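# Stack the black plate on top of the white plate

## Task

Place the black plate onto the white plate so that no part of it sticks out past the white plate's edge; it has to stay there by itself with no help from the robot, and the robot must release it and move away afterwards.

## Robot and tools

Robot: one FANUC CRX-5iA style arm with six joints (waist, shoulder, elbow, forearm roll, wrist pitch, wrist roll) and a suction cup instead of fingers. The controlled point is the cup point: the middle of the cup rim when nothing touches it. The cup opens along the cup point's own +z axis, so a downward-facing cup needs a quaternion whose +z points toward -z of the scene. About 7 cm behind the rim the tool body and wrist camera widen to roughly 8 cm sideways; keep that clear of the table and objects.

Frame: scene frame, origin on the table top under the arm base, +z up, +y to the left when looking along +x. Positions in metres, orientations as quaternions w first. The base may be tilted; the reported cup point can be a little off, more so at long reach.

execute_actions: argument actions is a list holding at most one item. An empty list just returns the state (LOOK). An item with rows runs up to 15 control steps of 1/30 s (steps defaults to 15); each row is one step and the final row repeats to fill the count. An item with only steps (1 to 300) is a wait counted from the previous result, reply time included. Each row is 8 numbers for the single arm: x, y, z, qw, qx, qy, qz, suction. The first seven are an absolute target pose of the cup point in the scene frame. Suction is in [-1, 1]: 1 is full vacuum (about 55 kPa under ambient), smaller values a fraction of that, 0.05 or less is off; it stays at the last value sent. A row is refused (nothing sent) if its position lies more than 0.6 m from the last reported position along any axis of the cup point. Each step the command is clipped to within 70 mm and 16 degrees of the measured pose, so far targets need several calls; repeat the desired quaternion in every row rather than copying a drifted one. Optional pictures (true/false) controls whether images come back.

move: target is one such 8-number row (absolute pose plus suction, suction applied at the start); speed in m/s from 0.002 to 0.5, default 0.25, with rotation capped at twice that in rad/s. It drives a straight path lasting 0.5 to 10 s (cut off at 10 s) and does not avoid obstacles; the real arm can lag, stray or overshoot the speed, especially near a straight elbow. Its result adds a move: line giving the ending (done, off_target, moving, held, fault) and active limits (paced = pose clipped, held = some steps blocked by the clearance check, after which the arm may jump fast), plus distance from target.

wait: seconds from 0 to 10; nothing new is sent, the arm keeps heading to its last clipped pose. zoom_image: camera is cam_head_left, cam_head_right (896x504) or cam_wrist (504x504 fisheye); region [x0, y0, x1, y1] pixels from the top-left, no larger than 504 by 504. read_manual only gives licence texts. finished_scene(scene) ends the scene irreversibly and reports success; do it only after the plate rests alone and the cup has moved away.

Results: a state line with the cup point position and quaternion, joint positions, suction_measured (near 0 means no seal; on a tight seal it sits up to 0.15 under the command), part_present (1 once suction_measured reaches 0.50, back to 0 below 0.45), flange force (includes weight carried; noisy), a Hand target line showing where the controller is heading, HELD marks on blocked steps, and pose unreachable lines from the clearance check (the mount counts as arm). MOTOR HOT warns before an over-temperature brake stop.

Suggested order: look and zoom to locate both plates; move above a flat, smooth, unbroken patch of the black plate, away from its rim; turn suction on and lower slowly until the rim is fully in contact and part_present is 1; lift well clear; carry over the white plate's centre; lower gently until the black plate sits on it; set suction to 0 (or below 0.05); rise at least 15 mm and then further away; check the images before finishing.

Cautions: the arm is stiff, so aiming even slightly below a firm surface can trigger a fault (any joint at its load limit, 150 N on waist/shoulder/elbow and 37.6 N m on the wrist joints, or 150 N external force), stopping the arm for 10 s. Approach contacts slowly and aim just at the surface. Under vacuum the cup shortens, so a held item sits up to 10 mm nearer the tool. Vacuum can lift an object without the tool moving. Sealing on the table pins the tool; switch suction off to free it. Don't drop or knock anything off the table, don't slam, and note that loose objects may be nudged by outside pushes.

Each tool is called after "Call:" as a command line: name --argument value for each argument, lists and objects as JSON in quotes; but a table of rows of numbers goes row by row, as --pt "numbers of a row", without its own name.

## Session

Call:
execute_actions --actions '[]'

Scene clock: 0.00 s of 4900.00 s.
end_effector_position=(+0.5012, -0.0206, +0.4350) suction_measured=0.00 part_present=0 end_effector_quat_wxyz=(-0.004, +0.025, +1.000, -0.007)
Joint positions: [ 0.263  0.13   0.193 -0.001 -1.634 -0.262]
Joint velocities: [ 0.001  0.    -0.001 -0.002 -0.001 -0.   ]
Flange force (N, the push that the arm receives, along the end effector's own x y z axes): no reading
Hand target: +0.501, -0.021, +0.435; -0.004, +0.025, +1.000, -0.007

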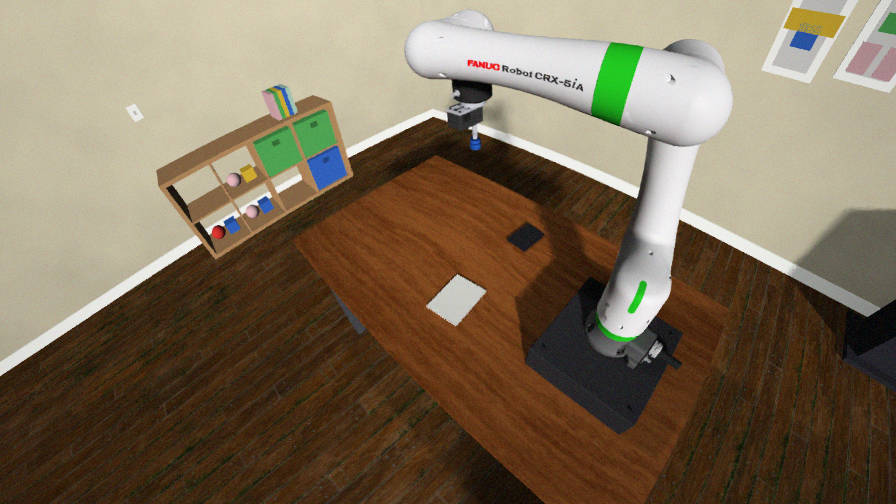

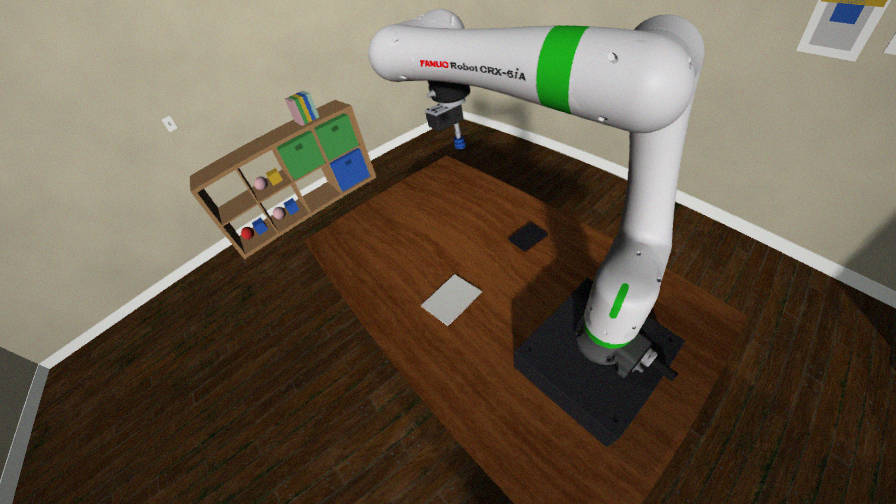

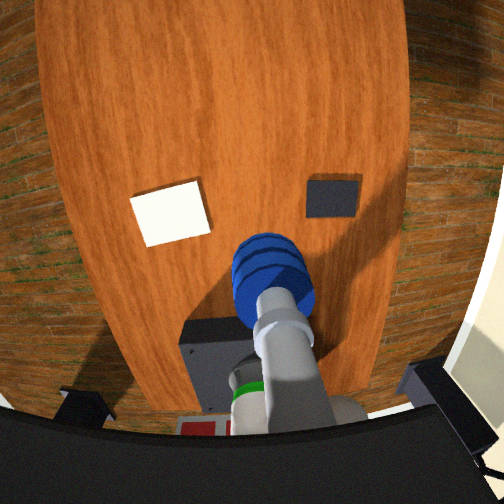

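Call:
move --target '[0.43,-0.22,0.045,0,0,1,0,0]'

Scene clock: 7.13 s of 4900.00 s.
end_effector_position=(+0.4307, -0.2199, +0.0450) suction_measured=0.00 part_present=0 end_effector_quat_wxyz=(+0.000, +0.000, +1.000, -0.000)
Joint positions: [-0.157  0.468 -0.384 -0.023 -0.714  0.224]
Joint velocities: [-0.001  0.003  0.002  0.001  0.002  0.002]
Flange force (N, the push that the arm receives, along the end effector's own x y z axes): [-2.6 -2.3 4.9]
Hand target: +0.431, -0.220, +0.045; +0.000, +0.000, +1.000, -0.000
Off the commanded pose: 0.001 m, 0 deg.
After step 90, 1.80 s passed at rest.
move: done

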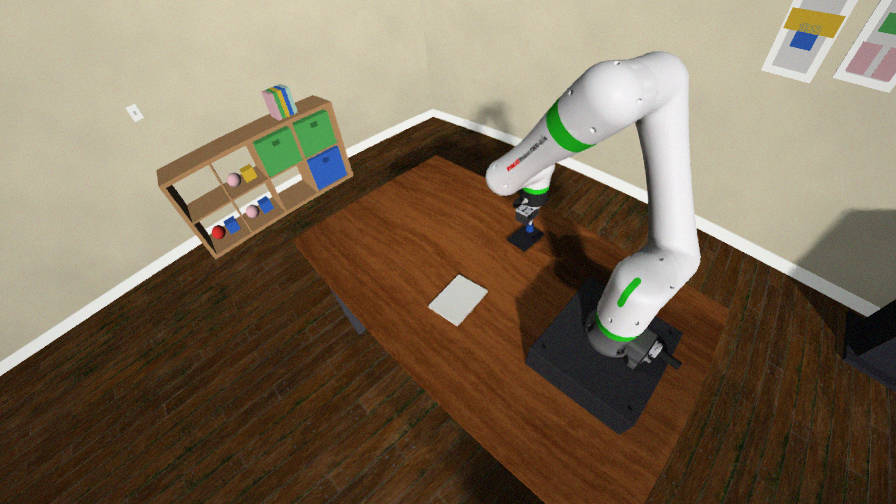

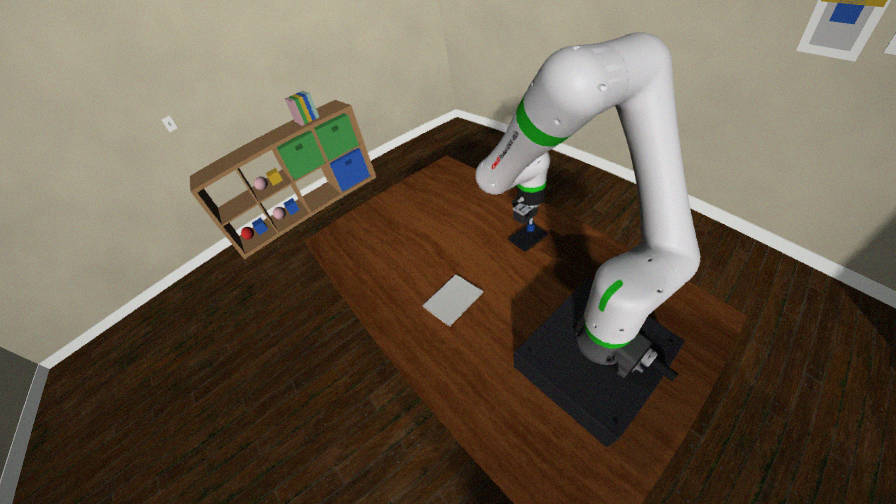

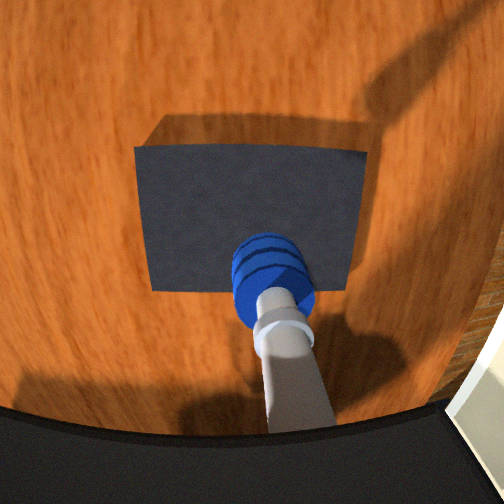

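Call:
move --target '[0.436,-0.215,0.011,0,0,1,0,1]' --speed 0.025

Scene clock: 11.13 s of 4900.00 s.
end_effector_position=(+0.4360, -0.2150, +0.0111) suction_measured=0.21 part_present=0 end_effector_quat_wxyz=(-0.000, +0.000, +1.000, -0.000)
Joint positions: [-0.143  0.542 -0.381 -0.026 -0.644  0.214]
Joint velocities: [ 0.001  0.003  0.001 -0.     0.003 -0.002]
Flange force (N, the push that the arm receives, along the end effector's own x y z axes): [-2.3 -0.4 5.0]
Hand target: +0.436, -0.215, +0.011; -0.000, +0.000, +1.000, -0.000
Off the commanded pose: 0.000 m, 0 deg.
move: done

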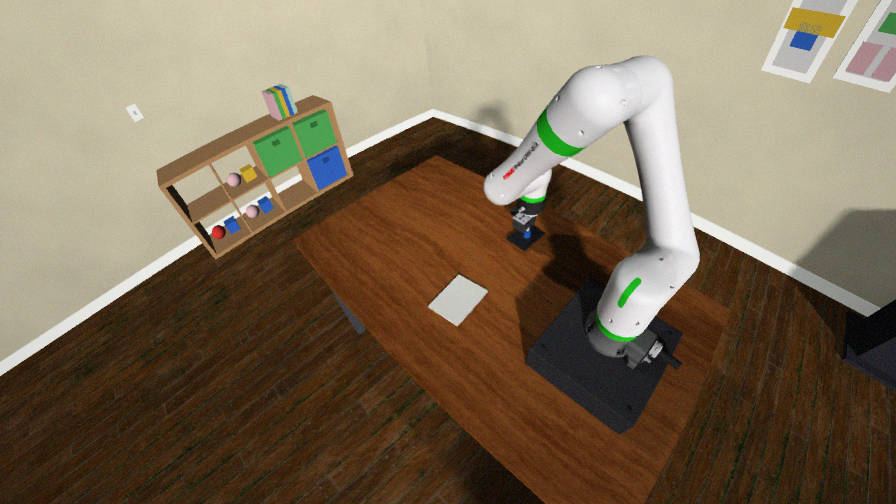

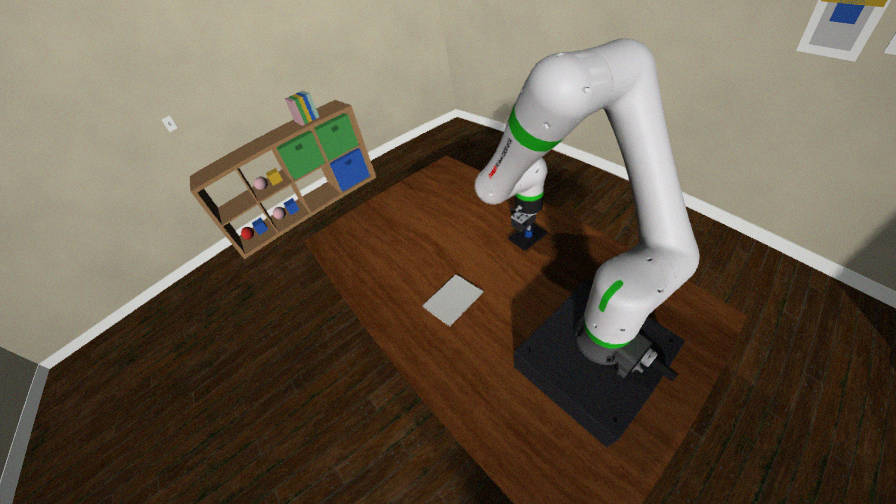

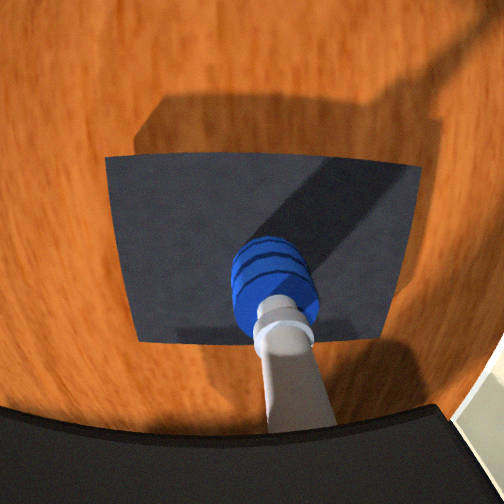

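Call:
move --target '[0.436,-0.215,0.035,0,0,1,0,1]' --speed 0.08

Call:
move --target '[0.42,0.145,0.022,0,-0.105,0.994,0,1]'

Scene clock: 16.60 s of 4900.00 s.
end_effector_position=(+0.4360, -0.2150, +0.0349) suction_measured=1.00 part_present=1 end_effector_quat_wxyz=(-0.000, -0.000, +1.000, +0.000)
Joint positions: [-0.144  0.492 -0.379 -0.024 -0.695  0.213]
Joint velocities: [-0.001 -0.003  0.    -0.001 -0.003 -0.   ]
Flange force (N, the push that the arm receives, along the end effector's own x y z axes): [-0.6 -0.7 4.9]
Hand target: +0.436, -0.215, +0.035; +0.000, -0.000, +1.000, +0.000
Off the commanded pose: 0.000 m, 0 deg.
move: done

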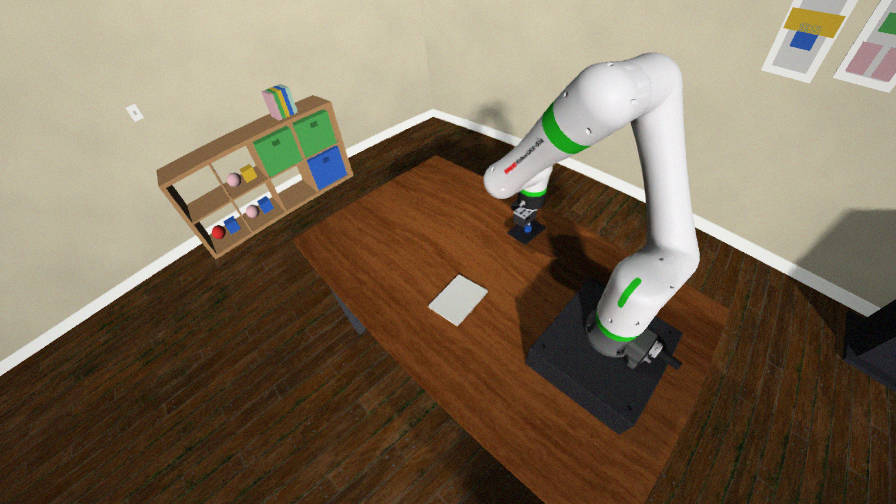

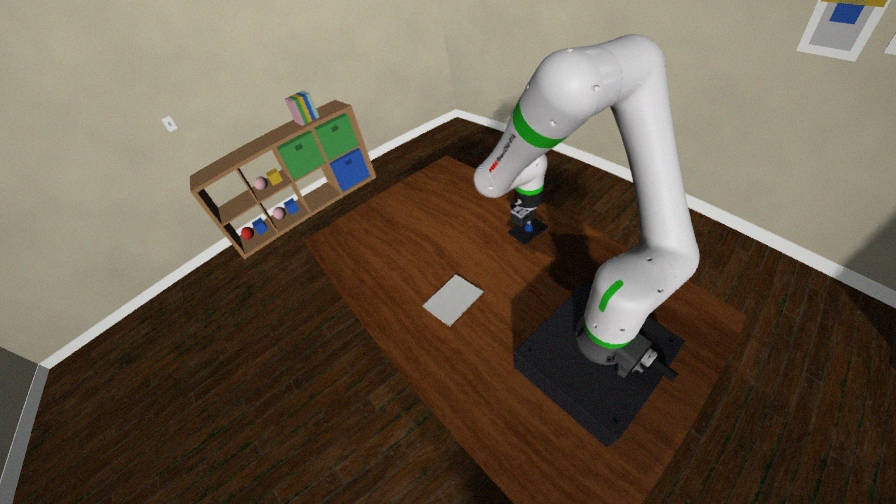

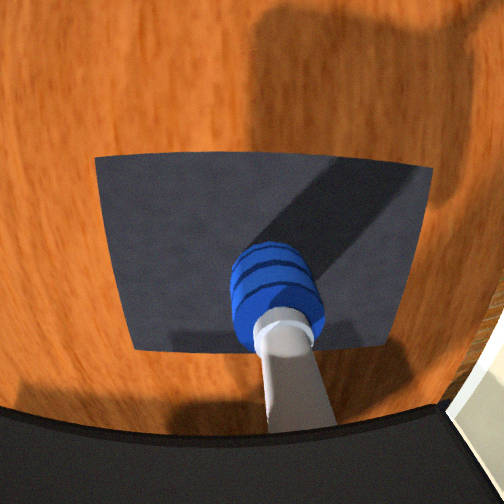

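Scene clock: 18.60 s of 4900.00 s.
end_effector_position=(+0.4200, +0.1450, +0.0219) suction_measured=0.99 part_present=1 end_effector_quat_wxyz=(-0.000, -0.105, +0.994, -0.000)
Joint positions: [ 0.677  0.434 -0.512 -0.013 -0.611 -0.405]
Joint velocities: [ 0.003  0.002  0.001  0.002 -0.    -0.004]
Flange force (N, the push that the arm receives, along the end effector's own x y z axes): [-3.0 -0.3 4.9]
Hand target: +0.420, +0.145, +0.022; -0.000, -0.105, +0.994, -0.000
Off the commanded pose: 0.000 m, 0 deg.
move: done

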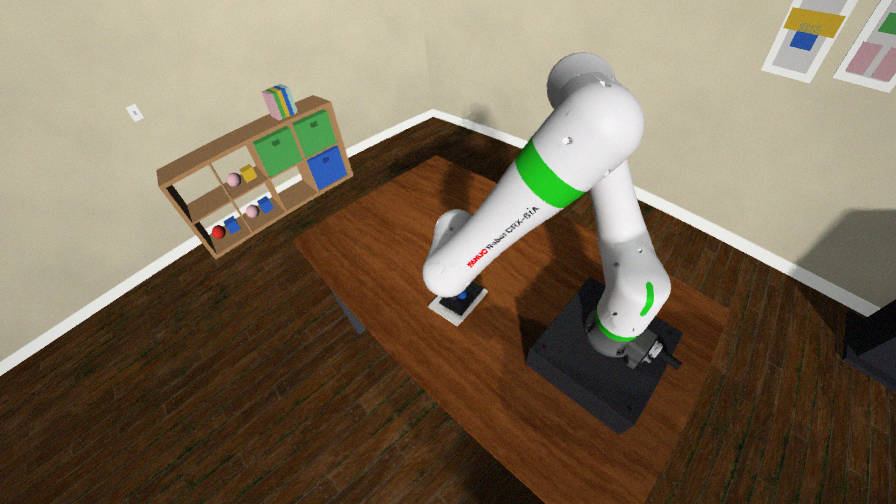

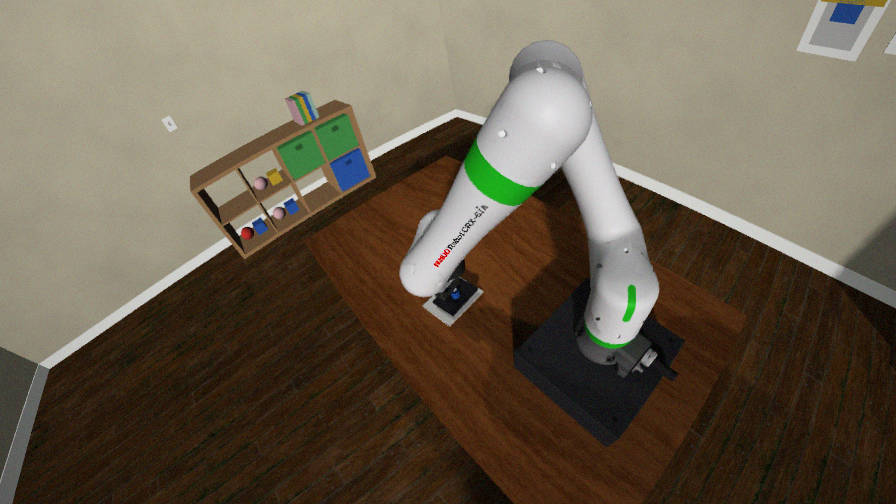

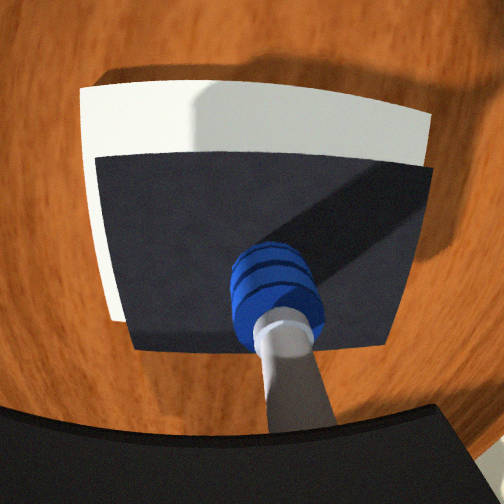

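Call:
move --target '[0.43,0.15,0.012,0,-0.09,0.996,0,1]' --speed 0.02

Call:
execute_actions --actions '[{"rows":[[0.43,0.15,0.0115,0,-0.09,0.996,0,1],[0.43,0.15,0.011,0,-0.09,0.996,0,1]],"steps":10}]' --pictures false

Scene clock: 24.97 s of 4900.00 s.
end_effector_position=(+0.4299, +0.1500, +0.0121) suction_measured=1.00 part_present=1 end_effector_quat_wxyz=(+0.000, -0.090, +0.996, +0.000)
Joint positions: [ 0.673  0.474 -0.481 -0.013 -0.601 -0.431]
Joint velocities: [-0.001  0.003  0.003 -0.     0.001 -0.002]
Flange force (N, the push that the arm receives, along the end effector's own x y z axes): [1.5 2.0 4.7]
Hand target: +0.430, +0.150, +0.012; +0.000, -0.090, +0.996, -0.000
Off the commanded pose: 0.000 m, 0 deg.
move: done

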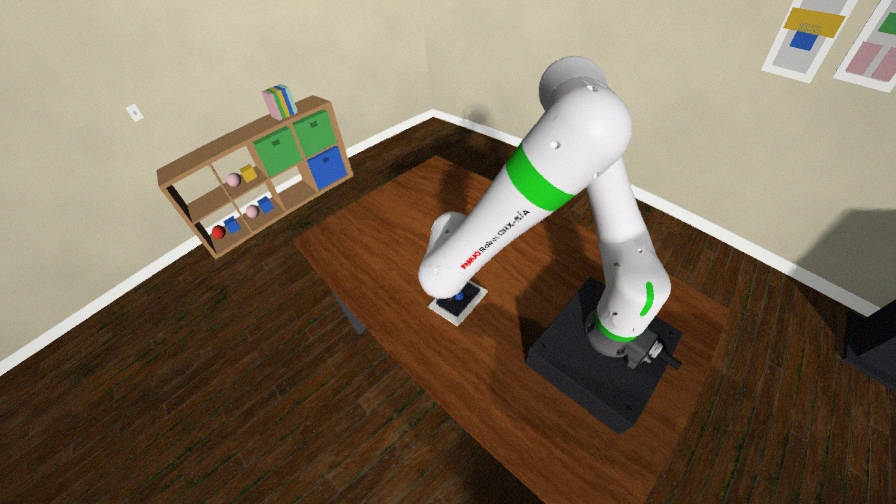

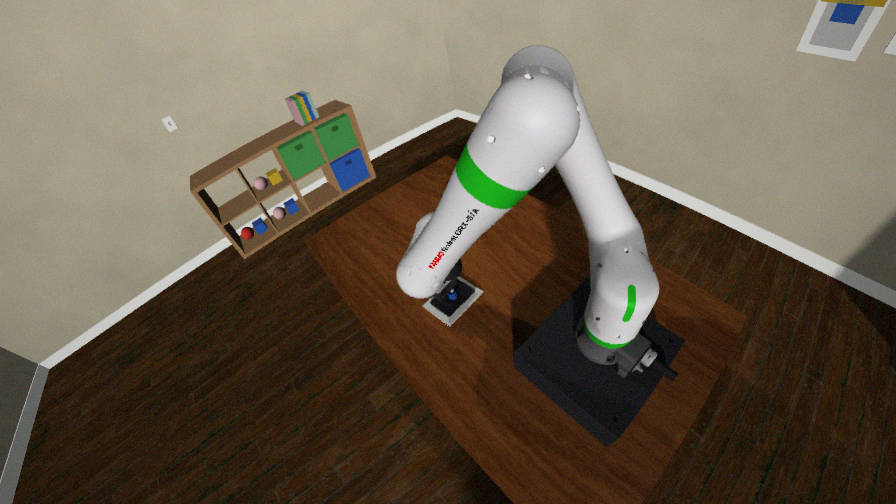

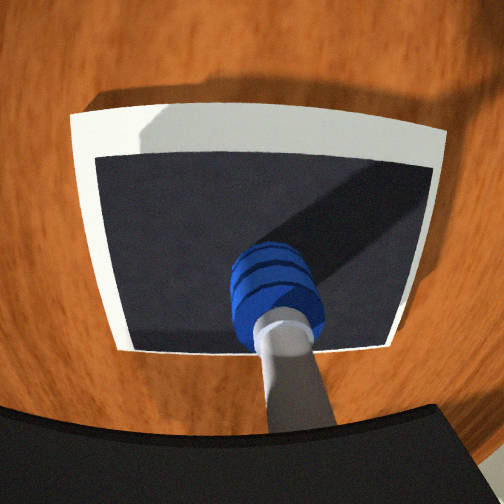

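Scene clock: 25.30 s of 4900.00 s.
end_effector_position=(+0.4300, +0.1500, +0.0110) suction_measured=0.99 part_present=1 end_effector_quat_wxyz=(+0.000, -0.090, +0.996, -0.000)
Joint positions: [ 0.673  0.477 -0.481 -0.013 -0.599 -0.431]
Joint velocities: [ 0.     0.    -0.001  0.001  0.001 -0.   ]
Flange force (N, the push that the arm receives, along the end effector's own x y z axes): [-1.1 0.5 3.7]
Hand target: +0.430, +0.150, +0.011; +0.000, -0.090, +0.996, -0.000
Off the commanded pose: 0.000 m, 0 deg.
Steps of this call (steps 1 to 10: all 10 steps of this action). Readings (end_effector_position | what the end effector reports):
1: (+0.4300, +0.1500, +0.0120) | suction_measured=1.00 part_present=1
2: (+0.4300, +0.1500, +0.0119) | suction_measured=1.00 part_present=1
4: (+0.4300, +0.1500, +0.0114) | suction_measured=0.99 part_present=1
8: (+0.4300, +0.1500, +0.0111) | suction_measured=0.99 part_present=1
10: the state above

Call:
execute_actions --actions '[{"rows":[[0.43,0.15,0.0104,0,-0.09,0.996,0,1],[0.43,0.15,0.0097,0,-0.09,0.996,0,1]],"steps":10}]' --pictures false

Call:
execute_actions --actions '[{"rows":[[0.43,0.15,0.0097,0,-0.09,0.996,0,0]]}]' --pictures false

Call:
execute_actions --actions '[{"steps":10}]' --pictures false

Call:
move --target '[0.43,0.15,0.13,0,-0.09,0.996,0,0]' --speed 0.15

Scene clock: 32.27 s of 4900.00 s.
end_effector_position=(+0.4300, +0.1500, +0.0098) suction_measured=0.99 part_present=1 end_effector_quat_wxyz=(+0.000, -0.090, +0.996, +0.000)
Joint positions: [ 0.673  0.48  -0.481 -0.013 -0.596 -0.431]
Joint velocities: [-0.     0.001 -0.001 -0.001  0.002  0.   ]
Flange force (N, the push that the arm receives, along the end effector's own x y z axes): [-3.0 2.7 5.9]
Hand target: +0.430, +0.150, +0.010; +0.000, -0.090, +0.996, -0.000
Off the commanded pose: 0.000 m, 0 deg.
Steps of this call (steps 1 to 199: nothing new was sent; steps 200 to 209: all 10 steps of this action). Readings (end_effector_position | what the end effector reports):
200: (+0.4300, +0.1500, +0.0110) | suction_measured=0.98 part_present=1
201: (+0.4300, +0.1500, +0.0108) | suction_measured=0.98 part_present=1
203: (+0.4300, +0.1500, +0.0102) | suction_measured=0.98 part_present=1
207: (+0.4300, +0.1500, +0.0098) | suction_measured=0.98 part_present=1
209: the state above

Scene clock: 32.77 s of 4900.00 s.
end_effector_position=(+0.4300, +0.1500, +0.0097) suction_measured=0.00 part_present=0 end_effector_quat_wxyz=(+0.000, -0.090, +0.996, +0.000)
Joint positions: [ 0.673  0.48  -0.481 -0.013 -0.596 -0.431]
Joint velocities: [-0.001  0.001 -0.    -0.    -0.001  0.   ]
Flange force (N, the push that the arm receives, along the end effector's own x y z axes): [0.8 1.4 -3.8]
Hand target: +0.430, +0.150, +0.010; +0.000, -0.090, +0.996, -0.000
Off the commanded pose: 0.000 m, 0 deg.
Steps of this call (steps 1 to 15: all 15 steps of this action). Readings (end_effector_position | what the end effector reports):
1: (+0.4300, +0.1500, +0.0097) | suction_measured=0.41 part_present=0
2: (+0.4300, +0.1500, +0.0097) | suction_measured=0.00 part_present=0
4: (+0.4300, +0.1500, +0.0097) | suction_measured=0.00 part_present=0
8: (+0.4300, +0.1500, +0.0097) | suction_measured=0.00 part_present=0
15: the state above

Scene clock: 33.10 s of 4900.00 s.
end_effector_position=(+0.4300, +0.1500, +0.0097) suction_measured=0.00 part_present=0 end_effector_quat_wxyz=(+0.000, -0.090, +0.996, +0.000)
Joint positions: [ 0.673  0.48  -0.481 -0.013 -0.596 -0.431]
Joint velocities: [-0.    -0.    -0.     0.     0.     0.001]
Flange force (N, the push that the arm receives, along the end effector's own x y z axes): [0.7 0.8 -4.4]
Hand target: +0.430, +0.150, +0.010; +0.000, -0.090, +0.996, -0.000
Off the commanded pose: 0.000 m, 0 deg.
Steps of this call (steps 1 to 10: nothing new was sent). Readings (end_effector_position | what the end effector reports):
1: (+0.4300, +0.1500, +0.0097) | suction_measured=0.00 part_present=0
2: (+0.4300, +0.1500, +0.0097) | suction_measured=0.00 part_present=0
4: (+0.4300, +0.1500, +0.0097) | suction_measured=0.00 part_present=0
8: (+0.4300, +0.1500, +0.0097) | suction_measured=0.00 part_present=0
10: the state above

Scene clock: 34.60 s of 4900.00 s.
end_effector_position=(+0.4298, +0.1499, +0.1300) suction_measured=0.00 part_present=0 end_effector_quat_wxyz=(-0.000, -0.090, +0.996, +0.000)
Joint positions: [ 0.67   0.237 -0.433 -0.01  -0.887 -0.433]
Joint velocities: [ 0.001 -0.002  0.002  0.    -0.004 -0.   ]
Flange force (N, the push that the arm receives, along the end effector's own x y z axes): [-0.2 2.1 2.6]
Hand target: +0.430, +0.150, +0.130; -0.000, -0.090, +0.996, +0.000
Off the commanded pose: 0.000 m, 0 deg.
move: done

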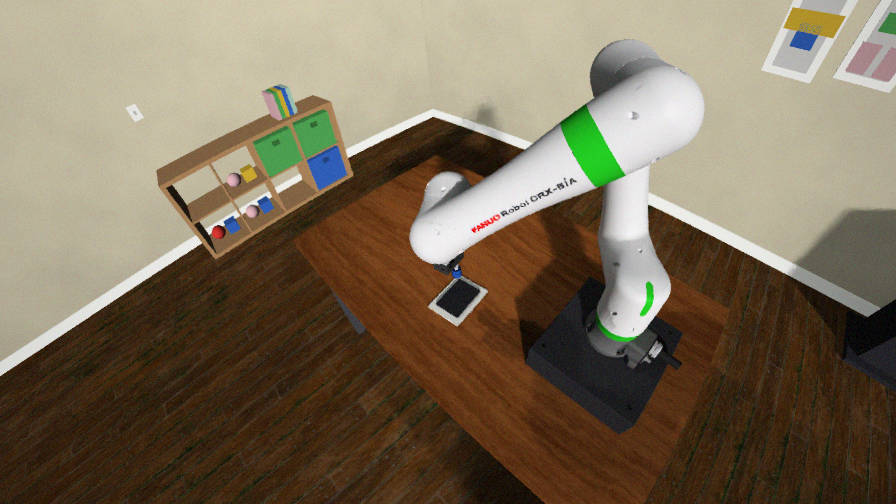

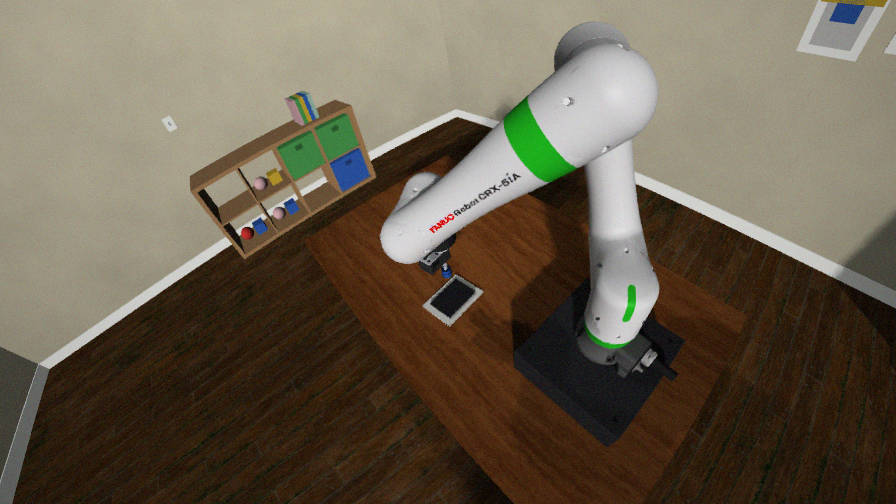

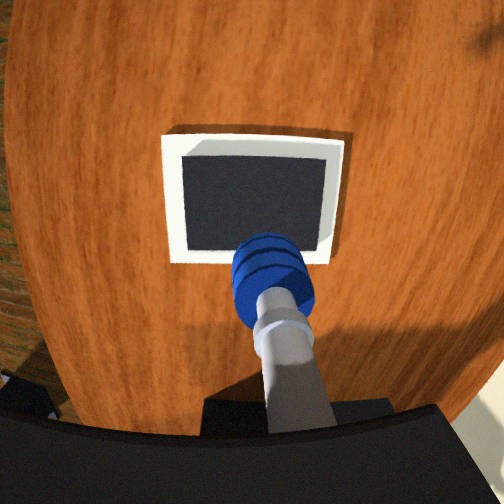

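Call:
finished_scene --scene 2

The scene is finished: the task was done.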